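## Task

Scene with five parcels: r1 begins in the delivery room and r2 in the mail room. The connecting door is locked, but a service window is open. Five parcels sit on the delivery room table, each showing a mail stop code on its top face. The mail room shelf holds letter trays with codes on their fronts. Every parcel whose code matches a tray's code must end up fully inside that tray's walls. Parcels without a match must stay on the table, and every tray must stay on the shelf. At the end both grippers must have released and moved away, and nothing may count as placed if a robot is still holding it there. Neither robot may fall over or finish leaning.

## Robot and tools

Robots. r1 and r2 are identical Hello Robot Stretch 3 units. Each has a two-wheel differential base with a passive rear caster (it cannot drive sideways), a mast carrying a lift, and a telescoping arm that reaches out to the robot's RIGHT side. To move the gripper forward or back you drive the base. The base measures 0.33 m long by 0.34 m wide; turning in place pivots about a point 0.05 m behind the front edge. With the arm in and the wrist folded, the wrist pokes 0.06 m beyond the right side and a spin sweeps a 0.28 m radius; an unfolded level gripper reaches past that.

Frames. The base frame has its origin on the floor between the drive wheels, x forward, y left, z up. hand_pose is reported in this frame, at the point where closed fingertips meet. The odometry frame is the base frame at scene start. Each robot reports in its own frames, so relative positions between robots come only from images, lidar_m, wrist_depth_mm and head_depth_mm.

execute_actions. Argument actions is a list holding one action or none (empty just returns state and images). The action is an object keyed by "r1" and/or "r2"; under each name put "base", "joints", and optionally "contact_limits". All commanded motions begin together. Optional cameras lists names among r1_head_camera, r1_nav_camera, r1_wrist_camera, r2_head_camera, r2_nav_camera, r2_wrist_camera or "all"; omitted or null means all, [] means none. Unknown keys or out-of-range numbers reject the whole call.
- base takes exactly one key. translate_m: a relative drive in metres from where the base last reported itself, -1 to 1, forward positive. rotate_rad: a relative turn in place in radians, -3.2 to 3.2, counter-clockwise (left) positive.
- joints: absolute targets by name. lift_m 0 to 1.1 (arm height on mast); arm_m 0 to 0.52 (extension); wrist_yaw_rad -1.345 to 4.42 (0 along the arm, positive toward the robot's front, 3.0 folded over the base); wrist_pitch_rad -1.57 to 0.451 (0 level, negative tips fingers down); wrist_roll_rad -2.911 to 2.911 (0 fingers side by side); gripper_m -0.089 to 0.179 (larger is wider; actual fingertip gap is smaller, by 0.007 nearly shut and 0.025 fully open, and zero under 0.007); head_pan_rad -3.953 to 1.73 (0 forward, positive left, -1.57 looks along the arm); head_tilt_rad -1.53 to 0.419 (negative looks down).
- contact_limits: only arm_m, a motor effort percentage 1 to 100 at which the arm's motion halts with contact_stop. Lower is gentler but too low stops instantly.
A joint or robot left out may keep pushing toward its old target without the status showing it.

wait: seconds 0 to 10; commands nothing, returns state and images. zoom_image: camera plus region [x0, y0, x1, y1] in pixels of that camera's latest full image, at most 504 by 504. finished_scene: scene integer 1 or 2; it is final and reports success.

Results. base_status and joint_status: done, off_target (rested short, may still push), contact_stop, time_out or torque_fault (target dropped, holds where it stopped unless slack or off). Arm and lift go slack after a contact_stop until commanded again; a slack lift may sag under load or ride up when fingers close on a surface. on_its_own covers uncommanded parts; its "held at" is a target, not a position. motor_effort is percent of maximum (positive toward higher values), with peak in brackets; readings carry offset and noise. lidar_m: 12 distances from the base origin, 30-degree sectors starting straight ahead and going counter-clockwise (4th left, 7th behind, 10th right), in a plane 0.17 m high, range 0.15 to 12 m, blind to glass and its own body, "-" means nothing. Depth grids are 7x7 cells in mm (wrist 45 to 1000, head 280 to 4000, head image sideways). base_odometry counts wheel turns including slip; turned_by_wheels and turned_by_imu give turn since last result; base_tilt in degrees, with a fixed offset up to about 4. A pictures line names the image order.

Practice. Base speed is 0.30 m/s and 1.9 rad/s only with lift_m below 0.30, arm_m below 0.03 and wrist_yaw_rad above 2.54; otherwise 0.10 m/s and 0.63 rad/s. Fold or unfold the wrist only with lift_m between 0.32 and 0.95, wrist_pitch_rad -0.4 and roll near 0; once folded the lift may go to 0.25. Below yaw -0.4 keep pitch at -0.5 or lower. To grip, command gripper_m under the object's width; to release, open at least 0.02 past the touch value; the reading never proves a grasp. The world keeps running while you reply, holding your last command.

Avoid: robots pressing on each other (once bases touch, any further drive is a hard press that ends everything); arm pushes with the gripper above about 0.45 m, repeated pushes after a contact stop, or driving while snagged, all of which can tip a robot (back out in small steps, lift gripper free, lower lift to about 0.2). Base, wrist and head have no contact stop; long hard pushing shuts a wrist servo off for 10 s. Avoid drops, slams and knocking things over; loose items may get occasional small nudges.

Each tool is called in YAML: its name, and indented under it one key for each argument.

## Session

I'll start by looking at the current state of the scene.

execute_actions:
  actions: []

Scene clock: 0.00 s.
r1.base_odometry: x=+0.000 y=+0.000 heading=+0.000 (m, m, rad; r1's odometry frame)
r1.turned_by_wheels: +0.000 (rad since the last result)
r1.turned_by_imu: +0.000 (rad since the last result)
r1.base_tilt: forward=-1.6 right=+0.9 (deg)
r1.lidar_m: 1.89 1.81 1.24 2.02 2.09 1.16 0.99 0.98 1.12 1.00 0.99 1.13
r1.head_depth_mm: 1565 1591 1701 - - 1507 1490 / 1722 1920 1899 1856 1815 1803 1758 / 1713 2298 2385 2325 2295 2222 2102 / 1731 2524 3173 3061 2983 2885 2257 / 1755 2561 3645 3709 3591 3429 2253 / 1754 2556 3566 3639 3579 3387 2236 / 1747 2587 3442 3519 3443 3396 2225
r1.base_status: not commanded
r1.joint_positions: lift_m=+0.313 arm_m=+0.002 wrist_yaw_rad=+3.101 wrist_pitch_rad=-0.541 wrist_roll_rad=+0.017 gripper_m=+0.037 head_pan_rad=+0.016 head_tilt_rad=+0.003
r1.joint_status: not commanded
r1.motor_effort: left_wheel=-1 right_wheel=+0 lift_m=+27 arm_m=+0 wrist_yaw_rad=+1 wrist_pitch_rad=+5 wrist_roll_rad=+0 gripper_m=+0 head_pan_rad=+0 head_tilt_rad=+1 (%)
r1.hand_pose: x=-0.0128 y=+0.0596 z=+0.2986 quat_wxyz=(+0.205, +0.691, +0.174, +0.672) (m; r1's base frame)
r1.wrist_depth_mm: - - - - - - - / - - - - 964 952 933 / 843 828 803 775 778 762 743 / 686 673 665 647 636 619 622 / 574 573 580 565 554 536 527 / 501 506 - - - 463 460 / 446 - - - 418 412 410
r2.base_odometry: x=+0.000 y=+0.000 heading=+0.000 (m, m, rad; r2's odometry frame)
r2.turned_by_wheels: +0.000 (rad since the last result)
r2.turned_by_imu: +0.000 (rad since the last result)
r2.base_tilt: forward=-1.6 right=+0.5 (deg)
r2.lidar_m: 2.78 3.31 3.30 2.74 2.21 2.18 1.21 0.99 0.98 1.07 1.66 2.54
r2.head_depth_mm: 1715 2490 2565 2531 2552 2475 2295 / 1713 2493 2796 2725 2727 2675 2318 / 1709 2487 2972 2997 2962 2926 2316 / 1711 2497 3249 3293 3229 3124 2345 / 1733 2473 3548 3596 3589 3398 2301 / 1720 2476 3977 3904 3888 3557 2287 / 1514 2485 3650 3624 3609 3416 2347
r2.base_status: not commanded
r2.joint_positions: lift_m=+0.452 arm_m=-0.002 wrist_yaw_rad=+3.074 wrist_pitch_rad=-0.607 wrist_roll_rad=+0.014 gripper_m=+0.037 head_pan_rad=-0.018 head_tilt_rad=+0.005
r2.joint_status: not commanded
r2.motor_effort: left_wheel=+0 right_wheel=+1 lift_m=+33 arm_m=+0 wrist_yaw_rad=+1 wrist_pitch_rad=+6 wrist_roll_rad=+0 gripper_m=-1 head_pan_rad=+0 head_tilt_rad=+1 (%)
r2.hand_pose: x=-0.0079 y=+0.0533 z=+0.4245 quat_wxyz=(+0.236, +0.686, +0.187, +0.663) (m; r2's base frame)
r2.wrist_depth_mm: - - - - - - - / - - - - - - - / 971 985 - 944 950 942 926 / 828 821 818 798 811 784 771 / 704 708 696 700 709 697 694 / 632 637 630 622 - 610 605 / 570 562 - - 542 533 543
pictures: r1_head_camera (sideways: a quarter turn clockwise sets it upright), r1_nav_camera (sideways: a quarter turn counterclockwise sets it upright), r1_wrist_camera, r2_head_camera (sideways: a quarter turn clockwise sets it upright), r2_nav_camera (sideways: a quarter turn counterclockwise sets it upright), r2_wrist_camera
Images, in order (width x height): r1_head_camera 896x504, r1_nav_camera 672x504, r1_wrist_camera 644x364, r2_head_camera 896x504, r2_nav_camera 672x504, r2_wrist_camera 644x364.

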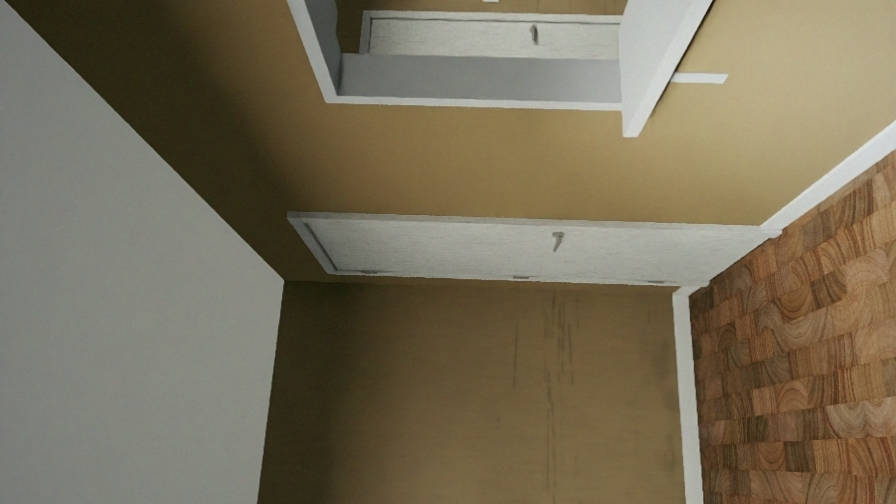

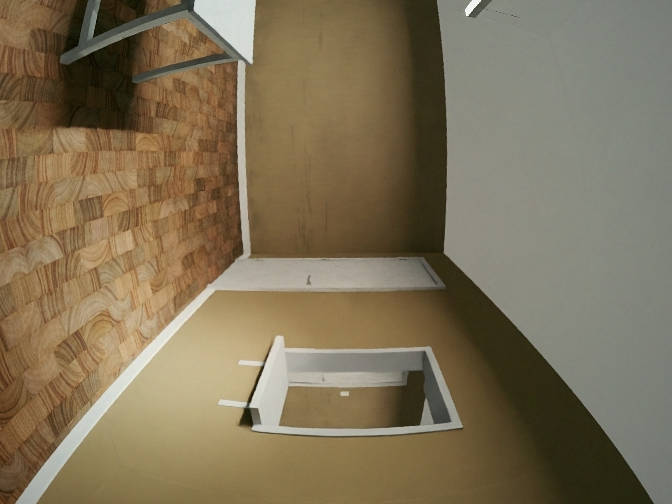

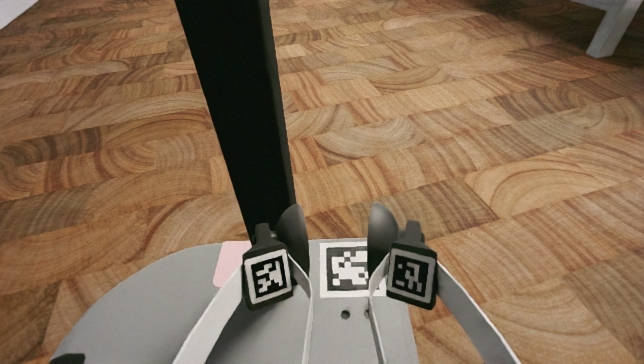

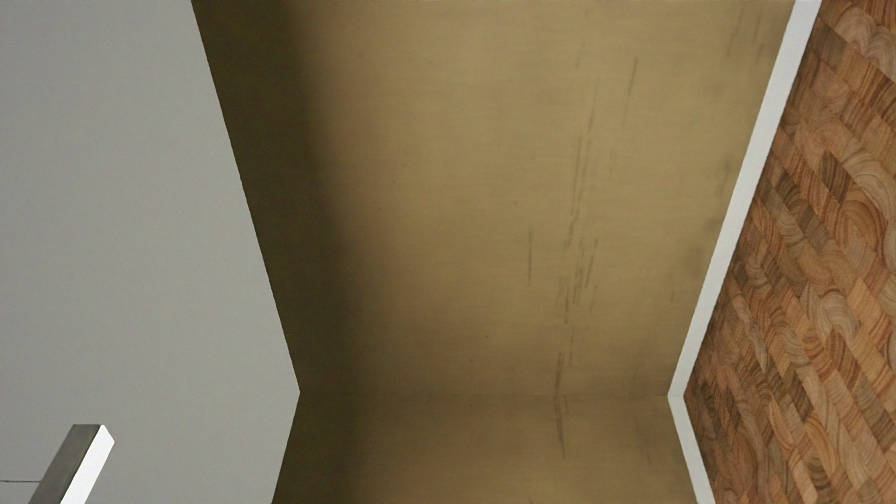

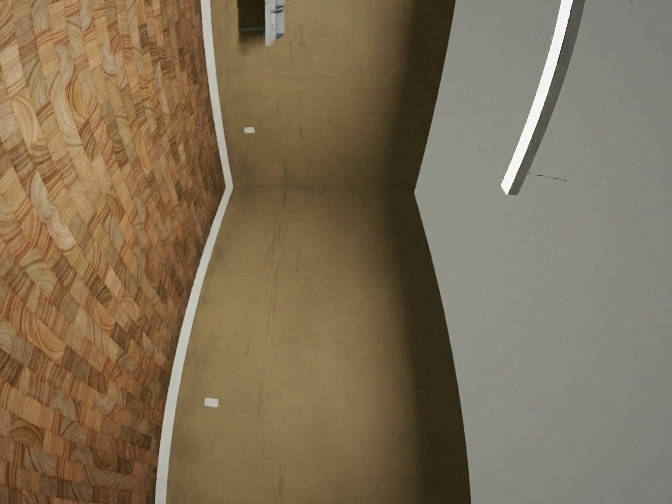

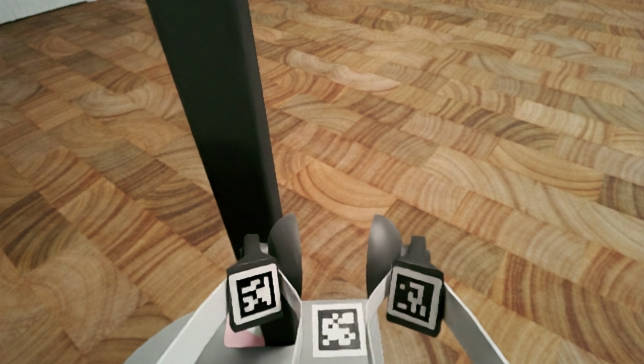

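execute_actions:
  actions:
    - {"r1": {"joints": {"head_pan_rad": 0.85, "head_tilt_rad": -0.4, "lift_m": 0.28}}, "r2": {"joints": {"head_pan_rad": 0.9, "head_tilt_rad": -0.2, "lift_m": 0.28}}}
  cameras: ["r1_head_camera", "r1_nav_camera", "r2_head_camera", "r2_nav_camera"]

Scene clock: 8.23 s.
r1.base_odometry: x=+0.000 y=+0.000 heading=+0.000 (m, m, rad; r1's odometry frame)
r1.turned_by_wheels: +0.000 (rad since the last result)
r1.turned_by_imu: +0.001 (rad since the last result)
r1.base_tilt: forward=-1.7 right=+0.9 (deg)
r1.lidar_m: 1.90 1.82 1.24 2.03 2.08 1.15 0.98 0.98 1.12 1.00 0.99 1.13
r1.head_depth_mm: 3146 3263 3489 3539 2431 1783 1417 / 3263 3491 3647 3623 2391 1776 1407 / 3499 3685 - 1932 2258 1769 1409 / 3638 - - 1614 2246 1706 1396 / - - - 1480 2207 1633 1404 / - - - 1583 2320 1680 1386 / 3643 3765 - 1779 2291 1718 1377
r1.base_status: not commanded
r1.joint_positions: lift_m=+0.280 arm_m=+0.002 wrist_yaw_rad=+3.101 wrist_pitch_rad=-0.542 wrist_roll_rad=+0.017 gripper_m=+0.037 head_pan_rad=+0.843 head_tilt_rad=-0.395
r1.joint_status: all done
r1.motor_effort: left_wheel=-1(1) right_wheel=+1(0) lift_m=+22(22) arm_m=+0(0) wrist_yaw_rad=+0(0) wrist_pitch_rad=+5(5) wrist_roll_rad=+0(0) gripper_m=+0(0) head_pan_rad=+4(42) head_tilt_rad=-2(24) (%)
r1.hand_pose: x=-0.0128 y=+0.0595 z=+0.2661 quat_wxyz=(+0.205, +0.691, +0.174, +0.672) (m; r1's base frame)
r1.wrist_depth_mm: - - - - - - - / - 958 - 927 900 880 850 / 769 748 742 721 708 699 686 / 631 614 608 587 590 575 566 / 533 535 - - 513 495 492 / 466 - - - - 431 422 / - - - - 389 381 380
r2.base_odometry: x=+0.000 y=+0.000 heading=+0.000 (m, m, rad; r2's odometry frame)
r2.turned_by_wheels: +0.000 (rad since the last result)
r2.turned_by_imu: +0.000 (rad since the last result)
r2.base_tilt: forward=-1.6 right=+0.5 (deg)
r2.lidar_m: 2.77 3.34 3.30 2.74 2.20 2.18 1.22 0.99 0.98 1.07 1.66 2.54
r2.head_depth_mm: 2515 3060 3156 3248 3309 2311 1714 / 2571 3071 3180 3258 3358 2312 1734 / 2540 3109 3210 3238 3304 2316 1720 / 2513 3109 3214 3247 3304 2324 1721 / 2532 3073 3226 3330 3372 2335 1744 / 2530 3151 3235 3359 3355 2361 1716 / 2579 3147 3232 3325 3424 2342 1723
r2.base_status: not commanded
r2.joint_positions: lift_m=+0.281 arm_m=-0.002 wrist_yaw_rad=+3.074 wrist_pitch_rad=-0.607 wrist_roll_rad=+0.014 gripper_m=+0.037 head_pan_rad=+0.893 head_tilt_rad=-0.197
r2.joint_status: all done
r2.motor_effort: left_wheel=+0(0) right_wheel=+0(1) lift_m=+17(29) arm_m=+0(0) wrist_yaw_rad=+1(0) wrist_pitch_rad=+6(6) wrist_roll_rad=+0(0) gripper_m=+0(0) head_pan_rad=+3(45) head_tilt_rad=-2(20) (%)
r2.hand_pose: x=-0.0079 y=+0.0533 z=+0.2534 quat_wxyz=(+0.236, +0.686, +0.187, +0.663) (m; r2's base frame)
r2.wrist_depth_mm: - - - - - - 989 / 868 829 - 796 806 779 768 / 688 671 - 662 647 648 646 / 580 570 572 560 559 547 540 / 501 519 - - 488 476 475 / - - - - - 418 418 / - - - - 374 381 376
pictures: r1_head_camera (sideways: a quarter turn clockwise sets it upright), r1_nav_camera (sideways: a quarter turn counterclockwise sets it upright), r2_head_camera (sideways: a quarter turn clockwise sets it upright), r2_nav_camera (sideways: a quarter turn counterclockwise sets it upright)
Images, in order (width x height): r1_head_camera 896x504, r1_nav_camera 672x504, r2_head_camera 896x504, r2_nav_camera 672x504.

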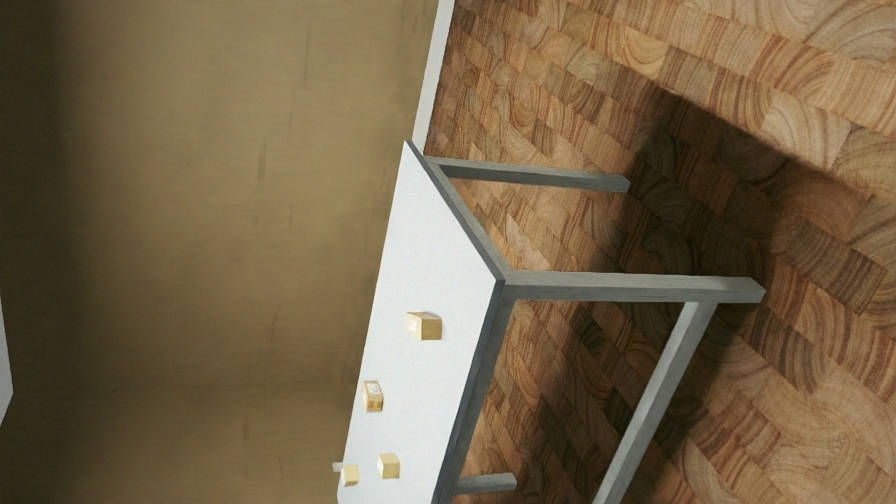

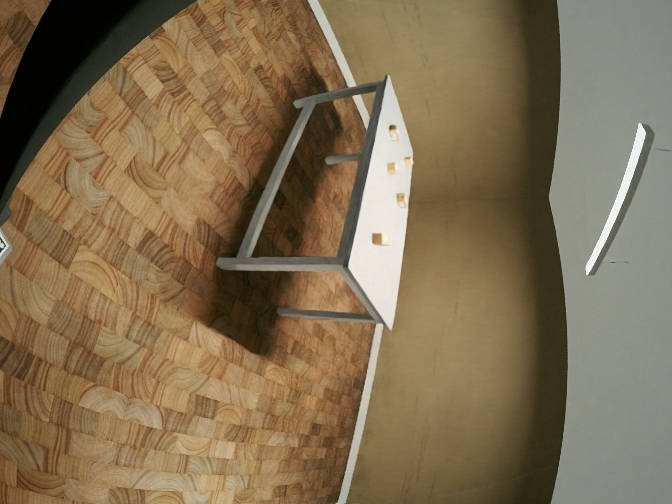

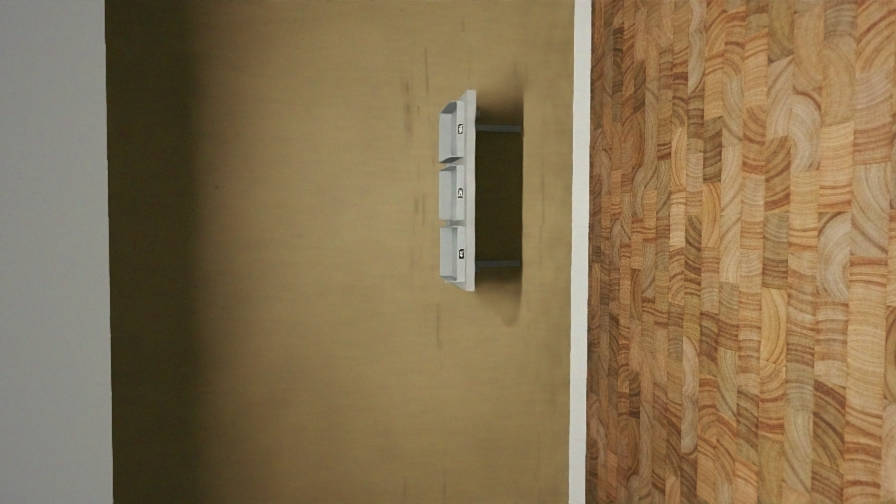

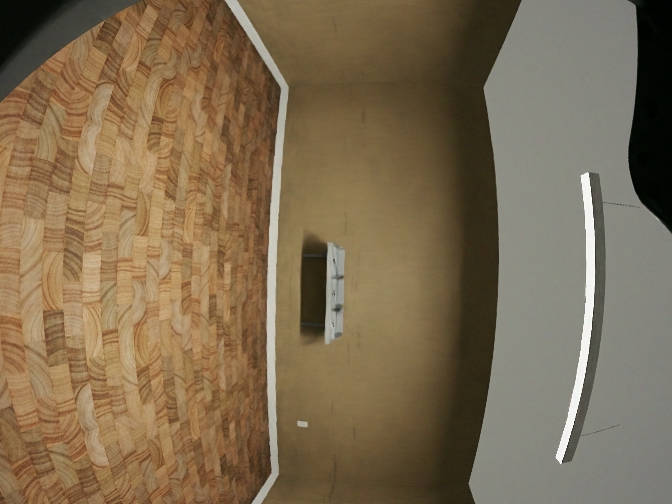

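zoom_image:
  camera: "r2_head_camera"
  region: [400, 80, 540, 300]

zoom_image:
  camera: "r1_head_camera"
  region: [320, 290, 520, 504]

Region (400, 80, 540, 300) of r2_head_camera's 896x504 image, scaled by 2.291, with more detail than that image has; it fills the left 321 columns of this view, and the rest is white.

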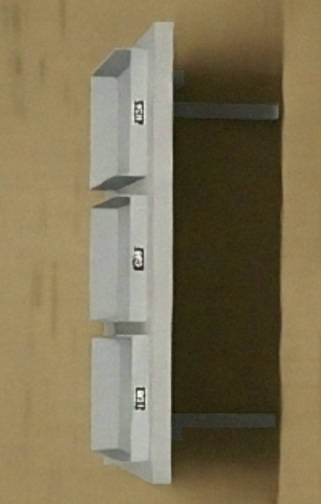

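Region (320, 290, 520, 504) of r1_head_camera's 896x504 image, scaled by 2.355, with more detail than that image has; it fills the left 471 columns of this view, and the rest is white.

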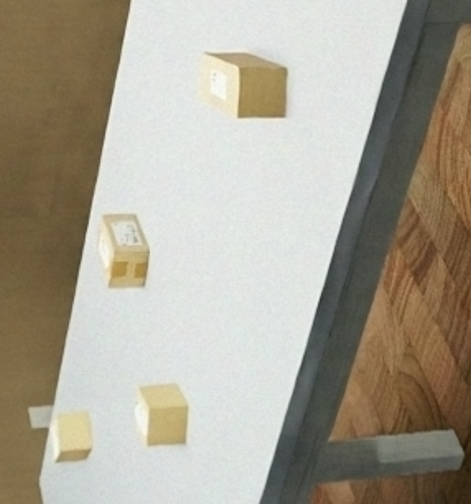

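zoom_image:
  camera: "r2_head_camera"
  region: [445, 115, 475, 145]

zoom_image:
  camera: "r2_head_camera"
  region: [445, 178, 475, 208]

zoom_image:
  camera: "r2_head_camera"
  region: [445, 239, 475, 269]

Region (445, 115, 475, 145) of r2_head_camera's 896x504 image, scaled by 16.800, with more detail than that image has.

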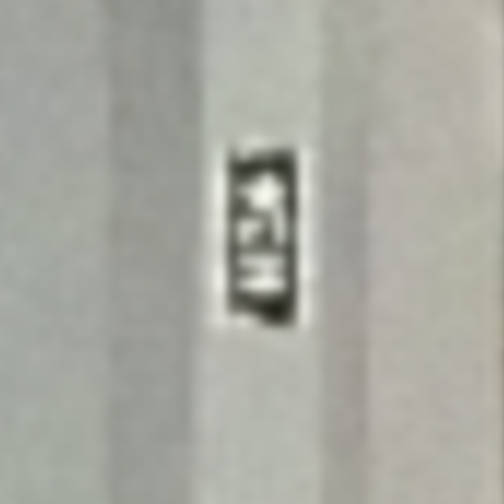

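Region (445, 178, 475, 208) of r2_head_camera's 896x504 image, scaled by 16.800, with more detail than that image has.

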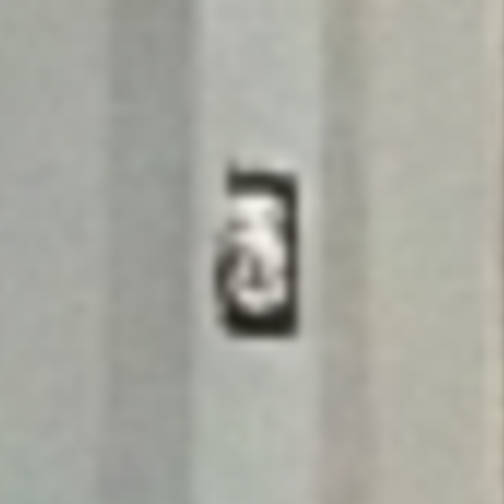

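Region (445, 239, 475, 269) of r2_head_camera's 896x504 image, scaled by 16.800, with more detail than that image has.

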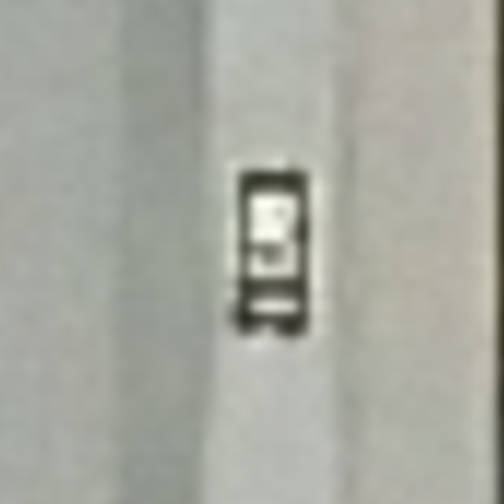

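execute_actions:
  actions:
    - {"r1": {"base": {"rotate_rad": 1.27}, "joints": {"head_pan_rad": -0.3, "head_tilt_rad": -0.6}}, "r2": {"base": {"rotate_rad": 0.83}, "joints": {"head_pan_rad": 0.0, "head_tilt_rad": -0.3}}}
  cameras: []

execute_actions:
  actions:
    - {"r1": {"base": {"translate_m": 1.0}}, "r2": {"base": {"translate_m": 1.0}}}
  cameras: ["r1_head_camera", "r1_nav_camera", "r2_head_camera"]

Scene clock: 64.20 s.
r1.base_odometry: x=+0.000 y=+0.000 heading=+1.270 (m, m, rad; r1's odometry frame)
r1.turned_by_wheels: +1.270 (rad since the last result)
r1.turned_by_imu: +1.251 (rad since the last result)
r1.base_tilt: forward=-1.6 right=+1.0 (deg)
r1.lidar_m: 1.41 3.30 1.50 1.04 0.98 1.00 1.05 0.99 1.01 1.32 3.00 1.24
r1.head_depth_mm: 3250 3462 3368 2422 1836 1488 1243 / 3432 3703 1728 2286 1836 1482 1230 / 3696 - 1469 2176 1770 1474 1238 / - - 1473 2373 1693 1470 1229 / - - 1640 2360 1739 1459 1225 / 3574 3637 2654 2327 1791 1442 1221 / 3188 3374 2955 2199 1767 1439 1217
r1.base_status: done
r1.joint_positions: lift_m=+0.280 arm_m=+0.003 wrist_yaw_rad=+3.101 wrist_pitch_rad=-0.542 wrist_roll_rad=+0.017 gripper_m=+0.037 head_pan_rad=-0.293 head_tilt_rad=-0.593
r1.joint_status: all done
r1.motor_effort: left_wheel=-3(8) right_wheel=+4(9) lift_m=+22(23) arm_m=+0(0) wrist_yaw_rad=+0(0) wrist_pitch_rad=+5(5) wrist_roll_rad=+0(0) gripper_m=+0(0) head_pan_rad=-4(47) head_tilt_rad=-3(16) (%)
r1.hand_pose: x=-0.0128 y=+0.0595 z=+0.2661 quat_wxyz=(+0.205, +0.691, +0.174, +0.672) (m; r1's base frame)
r1.wrist_depth_mm: 767 857 - - - - - / 807 876 - 946 905 889 859 / 750 754 745 702 717 701 676 / 632 626 609 598 601 581 572 / 535 543 - - 516 496 484 / 465 - - - - 435 419 / - - - - 390 384 376
r2.base_odometry: x=+0.000 y=+0.000 heading=+0.830 (m, m, rad; r2's odometry frame)
r2.turned_by_wheels: +0.830 (rad since the last result)
r2.turned_by_imu: +0.817 (rad since the last result)
r2.base_tilt: forward=-1.6 right=+0.5 (deg)
r2.lidar_m: 3.29 3.34 2.31 2.17 1.44 1.03 0.98 1.00 1.30 2.54 2.59 3.36
r2.head_depth_mm: 2868 3052 3263 3372 2833 1986 1536 / 2854 3085 3206 3394 2821 2015 1535 / 2909 3043 3176 3409 2853 1987 1542 / 2896 3078 3206 3328 2862 1993 1539 / 2891 3046 3156 3330 2836 2018 1551 / 2888 3014 3176 3348 2837 2036 1536 / 2916 3039 3244 3377 2921 2008 1558
r2.base_status: done
r2.joint_positions: lift_m=+0.281 arm_m=-0.002 wrist_yaw_rad=+3.074 wrist_pitch_rad=-0.607 wrist_roll_rad=+0.014 gripper_m=+0.037 head_pan_rad=+0.007 head_tilt_rad=-0.296
r2.joint_status: all done
r2.motor_effort: left_wheel=-2(8) right_wheel=+3(9) lift_m=+17(17) arm_m=+0(0) wrist_yaw_rad=+1(0) wrist_pitch_rad=+6(6) wrist_roll_rad=+0(0) gripper_m=+0(0) head_pan_rad=-3(44) head_tilt_rad=-3(14) (%)
r2.hand_pose: x=-0.0079 y=+0.0533 z=+0.2534 quat_wxyz=(+0.236, +0.686, +0.187, +0.663) (m; r2's base frame)
r2.wrist_depth_mm: - - - - - - - / 843 816 - 822 809 783 791 / 677 663 - 662 653 653 638 / 576 576 563 558 560 551 542 / 495 510 - - 487 474 473 / - - - - - 424 422 / - - - - 371 376 372
pictures: none
No camera images: the call's "cameras" was empty. Leave "cameras" out to get every camera's image.

Scene clock: 69.23 s.
r1.base_odometry: x=+0.297 y=+0.955 heading=+1.270 (m, m, rad; r1's odometry frame)
r1.turned_by_wheels: +0.000 (rad since the last result)
r1.turned_by_imu: +0.007 (rad since the last result)
r1.base_tilt: forward=-1.6 right=+0.9 (deg)
r1.lidar_m: 0.67 2.49 2.33 1.63 1.54 1.57 1.93 1.82 1.86 0.52 0.50 0.51
r1.head_depth_mm: 2803 3007 3146 1008 767 633 1246 / 2942 3186 3354 1005 762 703 1240 / 3163 3464 3459 996 757 1439 1234 / 3227 3640 1444 980 807 1463 1148 / 2980 3230 1385 979 1637 1460 1199 / 2642 2892 1416 975 1737 1370 1220 / 2391 2633 1403 1060 1783 1399 1216
r1.base_status: done
r1.joint_positions: lift_m=+0.280 arm_m=+0.003 wrist_yaw_rad=+3.101 wrist_pitch_rad=-0.542 wrist_roll_rad=+0.017 gripper_m=+0.037 head_pan_rad=-0.293 head_tilt_rad=-0.593
r1.joint_status: not commanded
r1.motor_effort: left_wheel=-4(8) right_wheel=+4(9) lift_m=+22(22) arm_m=+0(0) wrist_yaw_rad=+0(0) wrist_pitch_rad=+5(5) wrist_roll_rad=+0(0) gripper_m=+0(0) head_pan_rad=-4(4) head_tilt_rad=-3(3) (%)
r1.hand_pose: x=-0.0128 y=+0.0595 z=+0.2661 quat_wxyz=(+0.205, +0.691, +0.174, +0.672) (m; r1's base frame)
r1.wrist_depth_mm: - - - - - - - / 993 954 - 882 877 885 862 / 783 747 742 721 715 703 689 / 635 621 603 596 589 574 570 / 531 539 - - 509 500 490 / 472 - - - - 437 427 / - - - - 387 382 378
r2.base_odometry: x=+0.675 y=+0.738 heading=+0.830 (m, m, rad; r2's odometry frame)
r2.turned_by_wheels: +0.000 (rad since the last result)
r2.turned_by_imu: -0.001 (rad since the last result)
r2.base_tilt: forward=-1.6 right=+0.5 (deg)
r2.lidar_m: 2.32 2.37 2.40 2.24 2.29 2.08 1.97 2.02 2.62 2.47 2.53 2.47
r2.head_depth_mm: 2030 2108 2251 2401 2469 2010 1546 / 2028 2128 2238 2351 2448 2007 1540 / 2013 2123 2258 2320 2440 2000 1535 / 2020 2117 2211 2332 2504 1995 1556 / 2019 2130 2224 2282 2436 1995 1541 / 2019 2106 2218 2327 2424 2009 1541 / 2034 2101 2196 2332 2465 2005 1547
r2.base_status: done
r2.joint_positions: lift_m=+0.281 arm_m=-0.002 wrist_yaw_rad=+3.074 wrist_pitch_rad=-0.607 wrist_roll_rad=+0.014 gripper_m=+0.037 head_pan_rad=+0.007 head_tilt_rad=-0.297
r2.joint_status: not commanded
r2.motor_effort: left_wheel=-2(6) right_wheel=+2(7) lift_m=+18(18) arm_m=+0(0) wrist_yaw_rad=+0(0) wrist_pitch_rad=+6(6) wrist_roll_rad=+0(0) gripper_m=+0(0) head_pan_rad=-3(4) head_tilt_rad=-3(2) (%)
r2.hand_pose: x=-0.0079 y=+0.0533 z=+0.2533 quat_wxyz=(+0.236, +0.686, +0.187, +0.663) (m; r2's base frame)
r2.wrist_depth_mm: - - - - - - 983 / 829 837 - 833 791 790 772 / 689 696 - 660 654 638 642 / 575 566 576 554 552 554 542 / 495 520 - - 488 483 468 / - - - - - 421 421 / - - - - 370 380 381
pictures: r1_head_camera (sideways: a quarter turn clockwise sets it upright), r1_nav_camera (sideways: a quarter turn counterclockwise sets it upright), r2_head_camera (sideways: a quarter turn clockwise sets it upright)
Images, in order (width x height): r1_head_camera 896x504, r1_nav_camera 672x504, r2_head_camera 896x504.

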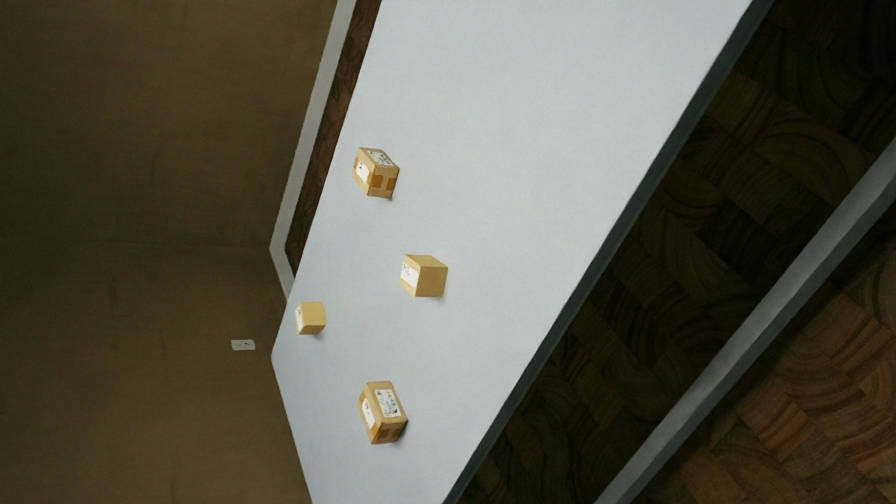

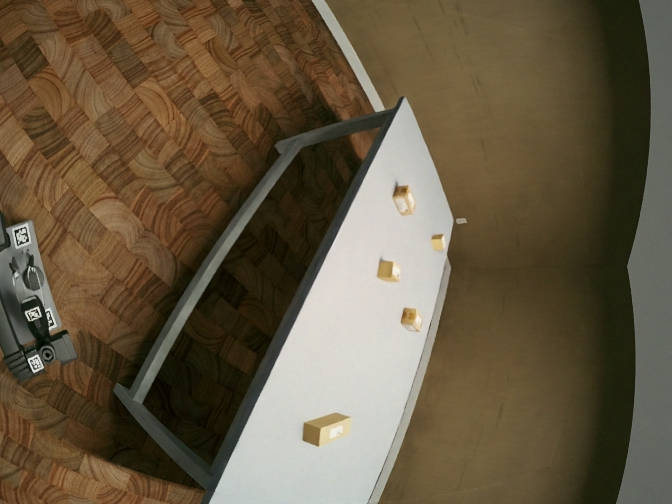

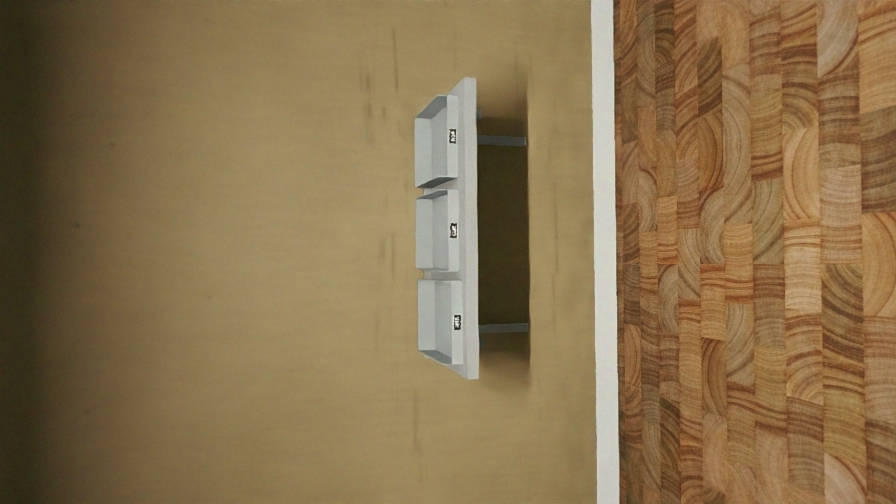

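zoom_image:
  camera: "r2_head_camera"
  region: [430, 115, 480, 245]

zoom_image:
  camera: "r2_head_camera"
  region: [430, 210, 480, 340]

zoom_image:
  camera: "r1_head_camera"
  region: [280, 130, 460, 310]

zoom_image:
  camera: "r1_head_camera"
  region: [280, 280, 460, 460]

Region (430, 115, 480, 245) of r2_head_camera's 896x504 image, scaled by 3.877, with more detail than that image has; it fills the left 194 columns of this view, and the rest is white.

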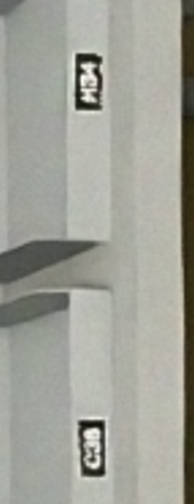

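Region (430, 210, 480, 340) of r2_head_camera's 896x504 image, scaled by 3.877, with more detail than that image has; it fills the left 194 columns of this view, and the rest is white.

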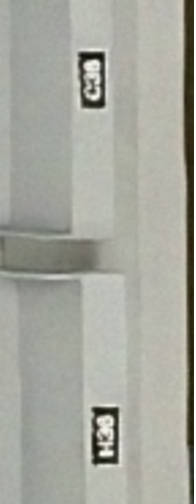

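Region (280, 130, 460, 310) of r1_head_camera's 896x504 image, scaled by 2.800, with more detail than that image has.

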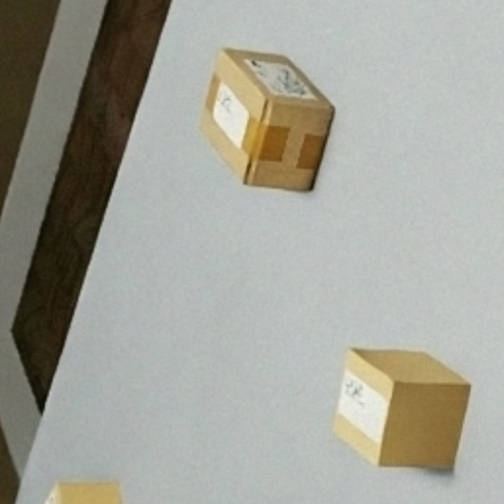

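Region (280, 280, 460, 460) of r1_head_camera's 896x504 image, scaled by 2.800, with more detail than that image has.

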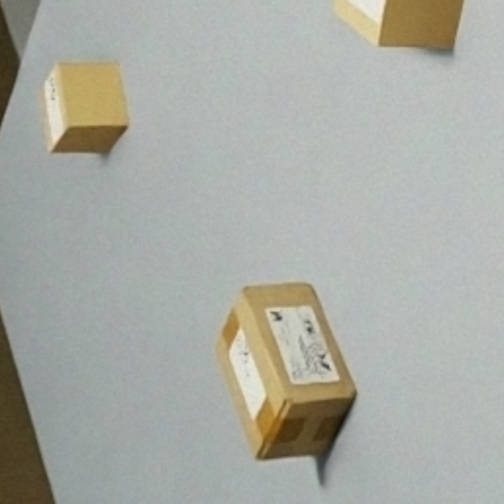

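execute_actions:
  actions:
    - {"r1": {"base": {"translate_m": 0.33}, "joints": {"lift_m": 1.05, "wrist_pitch_rad": -1.57, "head_pan_rad": -1.3, "head_tilt_rad": -0.75}}, "r2": {"base": {"translate_m": 1.0}, "joints": {"head_tilt_rad": -0.5}}}
  cameras: ["r1_head_camera", "r1_wrist_camera", "r2_head_camera"]

Scene clock: 92.93 s.
r1.base_odometry: x=+0.394 y=+1.270 heading=+1.270 (m, m, rad; r1's odometry frame)
r1.turned_by_wheels: +0.000 (rad since the last result)
r1.turned_by_imu: +0.003 (rad since the last result)
r1.base_tilt: forward=-1.6 right=+0.9 (deg)
r1.lidar_m: 0.43 1.01 2.26 1.82 1.72 1.76 2.22 2.10 0.48 0.34 0.32 0.33
r1.head_depth_mm: 2893 3084 2872 - - - - / 2883 3227 2864 - - - - / 2785 3096 2864 - 620 592 - / 2678 2995 1944 - 617 572 1152 / 2592 2913 1030 822 631 558 1146 / 2518 2850 1025 789 645 542 1125 / 2460 2741 1018 784 640 541 1096
r1.base_status: done
r1.joint_positions: lift_m=+1.050 arm_m=+0.003 wrist_yaw_rad=+3.101 wrist_pitch_rad=-1.548 wrist_roll_rad=+0.017 gripper_m=+0.037 head_pan_rad=-1.293 head_tilt_rad=-0.741
r1.joint_status: all done
joint sent to its limit — the command would take r1.wrist_pitch_rad past its lower limit, so that joint was sent only as far as its limit.
r1.motor_effort: left_wheel=-4(10) right_wheel=+3(9) lift_m=+31(32) arm_m=+0(0) wrist_yaw_rad=+0(0) wrist_pitch_rad=-3(5) wrist_roll_rad=+0(0) gripper_m=+0(0) head_pan_rad=-4(50) head_tilt_rad=-4(19) (%)
r1.hand_pose: x=-0.0219 y=-0.1658 z=+0.9318 quat_wxyz=(+0.509, +0.519, +0.480, +0.491) (m; r1's base frame)
r1.wrist_depth_mm: - - - - - - - / - - - - - - - / - - - - - - - / - - - - - - 335 / - - - - - 346 341 / - - - - - 352 352 / - - - 399 372 365 364
r2.base_odometry: x=+1.350 y=+1.475 heading=+0.830 (m, m, rad; r2's odometry frame)
r2.turned_by_wheels: +0.000 (rad since the last result)
r2.turned_by_imu: -0.001 (rad since the last result)
r2.base_tilt: forward=-1.6 right=+0.5 (deg)
r2.lidar_m: 1.33 1.36 1.78 2.33 2.38 3.10 2.97 3.00 2.55 2.41 2.03 1.41
r2.head_depth_mm: 1107 1192 1306 1186 1600 1592 1306 / 1099 1196 1301 1204 1599 1607 1313 / 1103 1199 1309 1197 1599 1607 1305 / 1102 1192 1304 1203 1594 1596 1306 / 1092 1186 1299 1205 1574 1624 1307 / 1097 1190 1291 1205 1577 1615 1315 / 1091 1181 1291 1157 1583 1585 1319
r2.base_status: done
r2.joint_positions: lift_m=+0.281 arm_m=-0.002 wrist_yaw_rad=+3.074 wrist_pitch_rad=-0.607 wrist_roll_rad=+0.014 gripper_m=+0.037 head_pan_rad=+0.007 head_tilt_rad=-0.494
r2.joint_status: all done
r2.motor_effort: left_wheel=-2(6) right_wheel=+2(8) lift_m=+17(17) arm_m=+0(0) wrist_yaw_rad=+0(0) wrist_pitch_rad=+6(6) wrist_roll_rad=+0(0) gripper_m=+0(0) head_pan_rad=-4(4) head_tilt_rad=-3(20) (%)
r2.hand_pose: x=-0.0079 y=+0.0533 z=+0.2533 quat_wxyz=(+0.236, +0.686, +0.187, +0.663) (m; r2's base frame)
r2.wrist_depth_mm: - - - - - - - / 871 811 - 801 798 776 775 / 686 690 - 661 660 650 636 / 582 571 562 557 564 549 539 / 504 520 - - 495 476 466 / - - - - - 419 415 / - - - - 375 379 380
pictures: r1_head_camera (sideways: a quarter turn clockwise sets it upright), r1_wrist_camera, r2_head_camera (sideways: a quarter turn clockwise sets it upright)
Images, in order (width x height): r1_head_camera 896x504, r1_wrist_camera 644x364, r2_head_camera 896x504.

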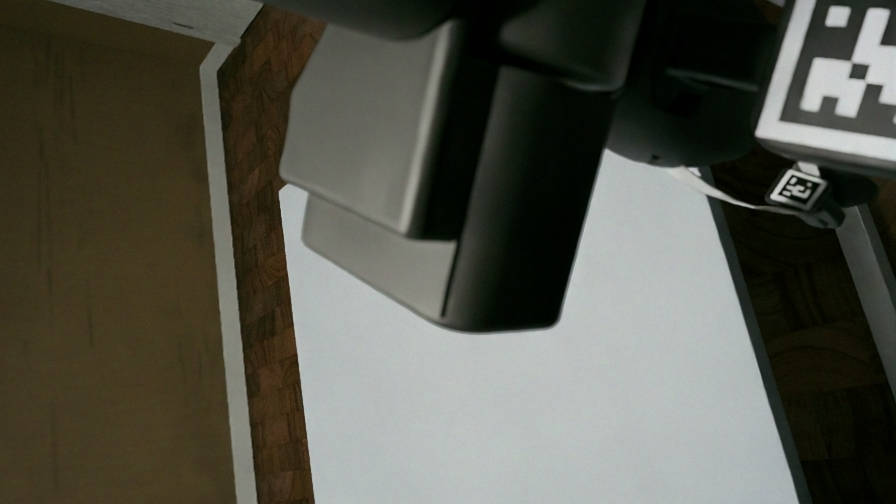

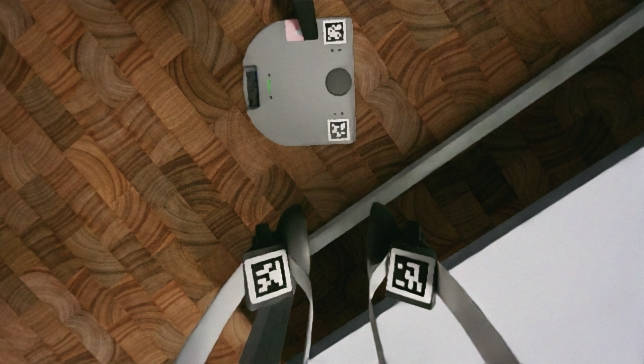

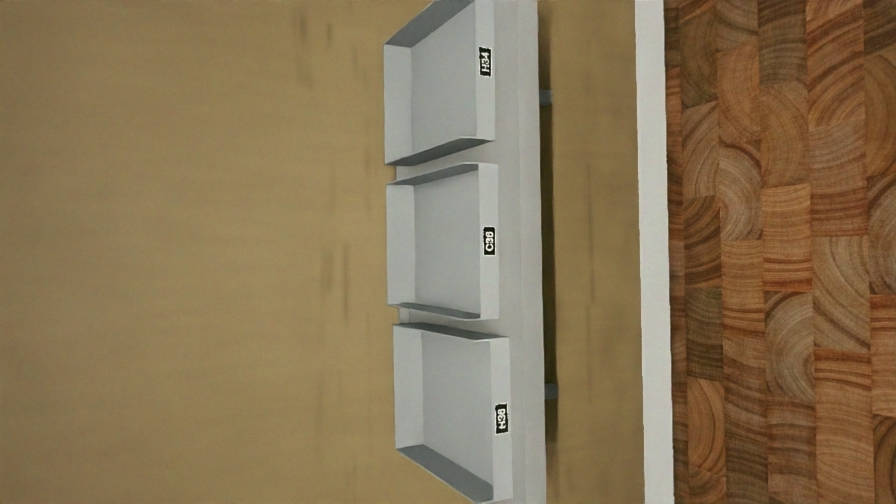

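zoom_image:
  camera: "r2_head_camera"
  region: [450, 30, 530, 270]

zoom_image:
  camera: "r2_head_camera"
  region: [460, 210, 540, 450]

Region (450, 30, 530, 270) of r2_head_camera's 896x504 image, scaled by 2.100, with more detail than that image has.

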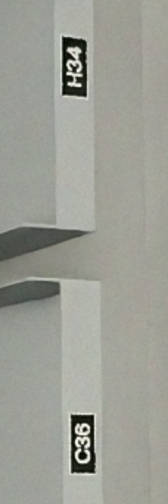

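Region (460, 210, 540, 450) of r2_head_camera's 896x504 image, scaled by 2.100, with more detail than that image has.

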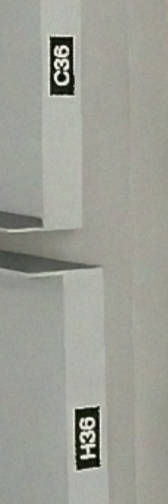

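execute_actions:
  actions:
    - {"r1": {"base": {"rotate_rad": 0.604}, "joints": {"wrist_yaw_rad": 0.0, "arm_m": 0.3, "head_pan_rad": -0.9, "head_tilt_rad": -0.65}}, "r2": {"base": {"rotate_rad": 0.08}, "joints": {"head_pan_rad": -3.14, "head_tilt_rad": -0.2}}}
  cameras: ["r1_head_camera", "r1_wrist_camera", "r2_head_camera"]

Scene clock: 117.67 s.
r1.base_odometry: x=+0.394 y=+1.270 heading=+1.873 (m, m, rad; r1's odometry frame)
r1.turned_by_wheels: +0.604 (rad since the last result)
r1.turned_by_imu: +0.597 (rad since the last result)
r1.base_tilt: forward=-1.5 right=+0.9 (deg)
r1.lidar_m: 2.21 2.30 1.77 1.72 1.80 2.16 2.09 0.44 0.33 0.32 0.33 0.46
r1.head_depth_mm: 2647 2816 2939 898 717 588 497 / 2804 3013 3059 877 712 584 506 / 2937 3293 3057 907 709 581 1120 / 2944 3310 1239 892 705 593 1193 / 2632 2952 1221 886 700 1294 1135 / 2395 2606 1215 829 698 1356 1131 / 2179 2364 1209 876 761 1316 1177
r1.base_status: done
r1.joint_positions: lift_m=+1.050 arm_m=+0.300 wrist_yaw_rad=+0.001 wrist_pitch_rad=-1.549 wrist_roll_rad=+0.017 gripper_m=+0.037 head_pan_rad=-0.907 head_tilt_rad=-0.655
r1.joint_status: all done
r1.motor_effort: left_wheel=-3(6) right_wheel=+3(6) lift_m=+30(31) arm_m=+3(4) wrist_yaw_rad=+0(1) wrist_pitch_rad=-2(3) wrist_roll_rad=+0(0) gripper_m=+0(0) head_pan_rad=+4(31) head_tilt_rad=+2(13) (%)
r1.hand_pose: x=-0.0217 y=-0.4262 z=+0.9318 quat_wxyz=(+0.501, +0.491, -0.509, -0.499) (m; r1's base frame)
r1.wrist_depth_mm: 317 312 309 309 307 258 303 / 326 321 320 318 317 275 309 / 331 332 329 326 328 317 318 / 346 342 342 334 334 332 329 / 357 354 350 349 345 343 342 / 370 365 366 362 - 356 352 / - - - - - - -
r2.base_odometry: x=+1.350 y=+1.475 heading=+0.910 (m, m, rad; r2's odometry frame)
r2.turned_by_wheels: +0.080 (rad since the last result)
r2.turned_by_imu: +0.078 (rad since the last result)
r2.base_tilt: forward=-1.6 right=+0.5 (deg)
r2.lidar_m: 1.33 1.38 1.92 2.33 2.43 3.05 2.96 3.09 2.49 2.41 1.86 1.38
r2.head_depth_mm: 2611 2720 2807 2895 2956 2264 1678 / 2639 2701 2785 2956 3018 2280 1689 / 2644 2628 - 2916 3062 2264 1688 / 2629 2733 - 2980 3068 2270 1707 / 2646 2800 2909 3031 3126 2260 1690 / 2631 2805 2923 3057 3093 2259 1690 / 2649 2849 2897 3040 3157 2267 1689
r2.base_status: done
r2.joint_positions: lift_m=+0.281 arm_m=-0.002 wrist_yaw_rad=+3.074 wrist_pitch_rad=-0.607 wrist_roll_rad=+0.014 gripper_m=+0.037 head_pan_rad=-3.133 head_tilt_rad=-0.211
r2.joint_status: all done
r2.motor_effort: left_wheel=-2(9) right_wheel=+2(8) lift_m=+18(17) arm_m=+0(0) wrist_yaw_rad=+1(0) wrist_pitch_rad=+6(6) wrist_roll_rad=+0(0) gripper_m=+0(0) head_pan_rad=-4(45) head_tilt_rad=+6(29) (%)
r2.hand_pose: x=-0.0079 y=+0.0533 z=+0.2533 quat_wxyz=(+0.236, +0.686, +0.187, +0.663) (m; r2's base frame)
r2.wrist_depth_mm: - - - - - - 986 / 865 825 - 806 795 788 772 / 695 668 - 658 655 646 639 / 585 566 566 552 553 555 550 / 495 518 - - 487 480 477 / - - - - - 420 415 / - - - - 371 377 375
pictures: r1_head_camera (sideways: a quarter turn clockwise sets it upright), r1_wrist_camera, r2_head_camera (sideways: a quarter turn clockwise sets it upright)
Images, in order (width x height): r1_head_camera 896x504, r1_wrist_camera 644x364, r2_head_camera 896x504.

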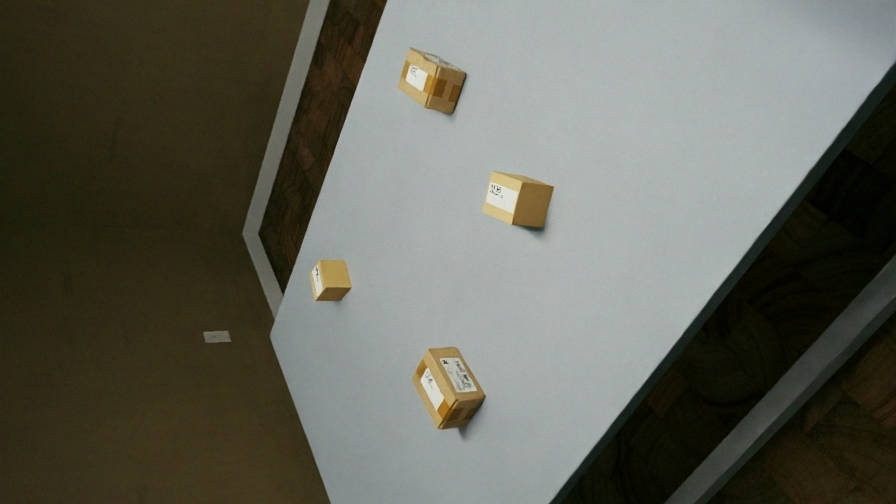

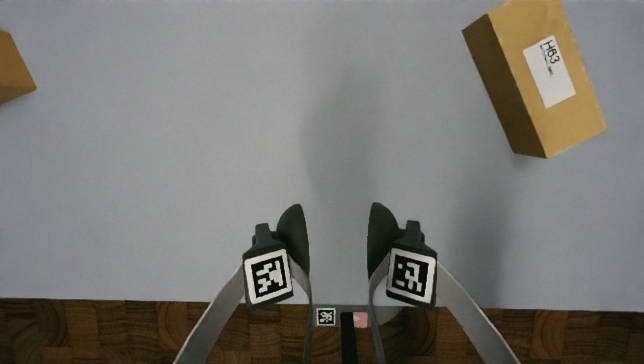

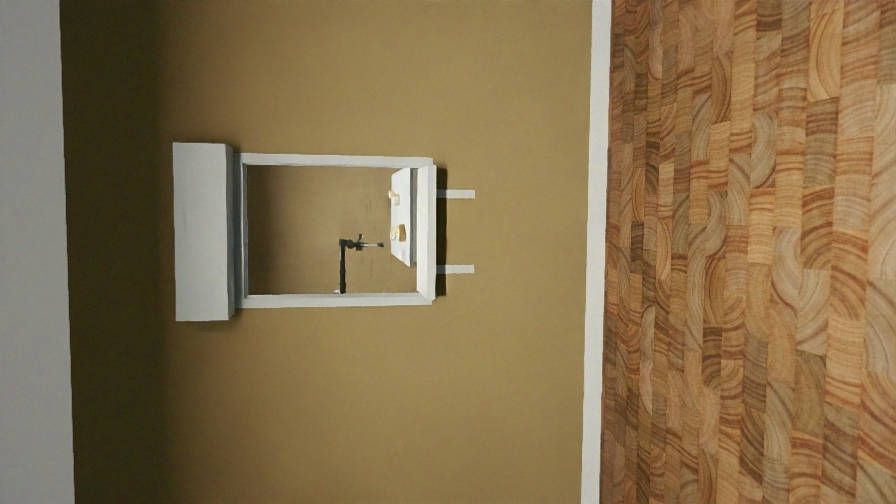

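zoom_image:
  camera: "r1_wrist_camera"
  region: [480, 0, 640, 160]

zoom_image:
  camera: "r1_head_camera"
  region: [390, 40, 570, 240]

zoom_image:
  camera: "r1_head_camera"
  region: [300, 250, 500, 440]

Region (480, 0, 640, 160) of r1_wrist_camera's 644x364 image, scaled by 3.150.

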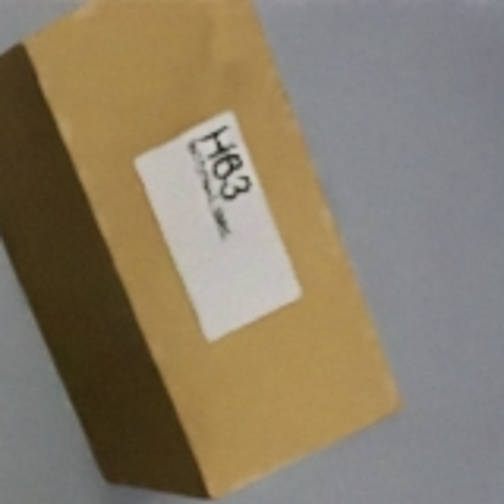

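Region (390, 40, 570, 240) of r1_head_camera's 896x504 image, scaled by 2.520, with more detail than that image has; it fills the left 454 columns of this view, and the rest is white.

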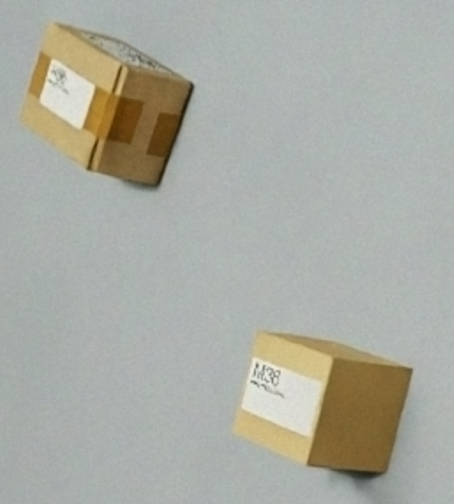

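Region (300, 250, 500, 440) of r1_head_camera's 896x504 image, scaled by 2.520, with more detail than that image has; it fills the top 479 rows of this view, and the rest is white.

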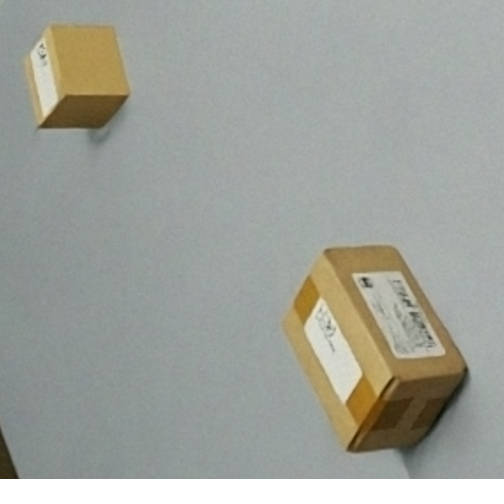

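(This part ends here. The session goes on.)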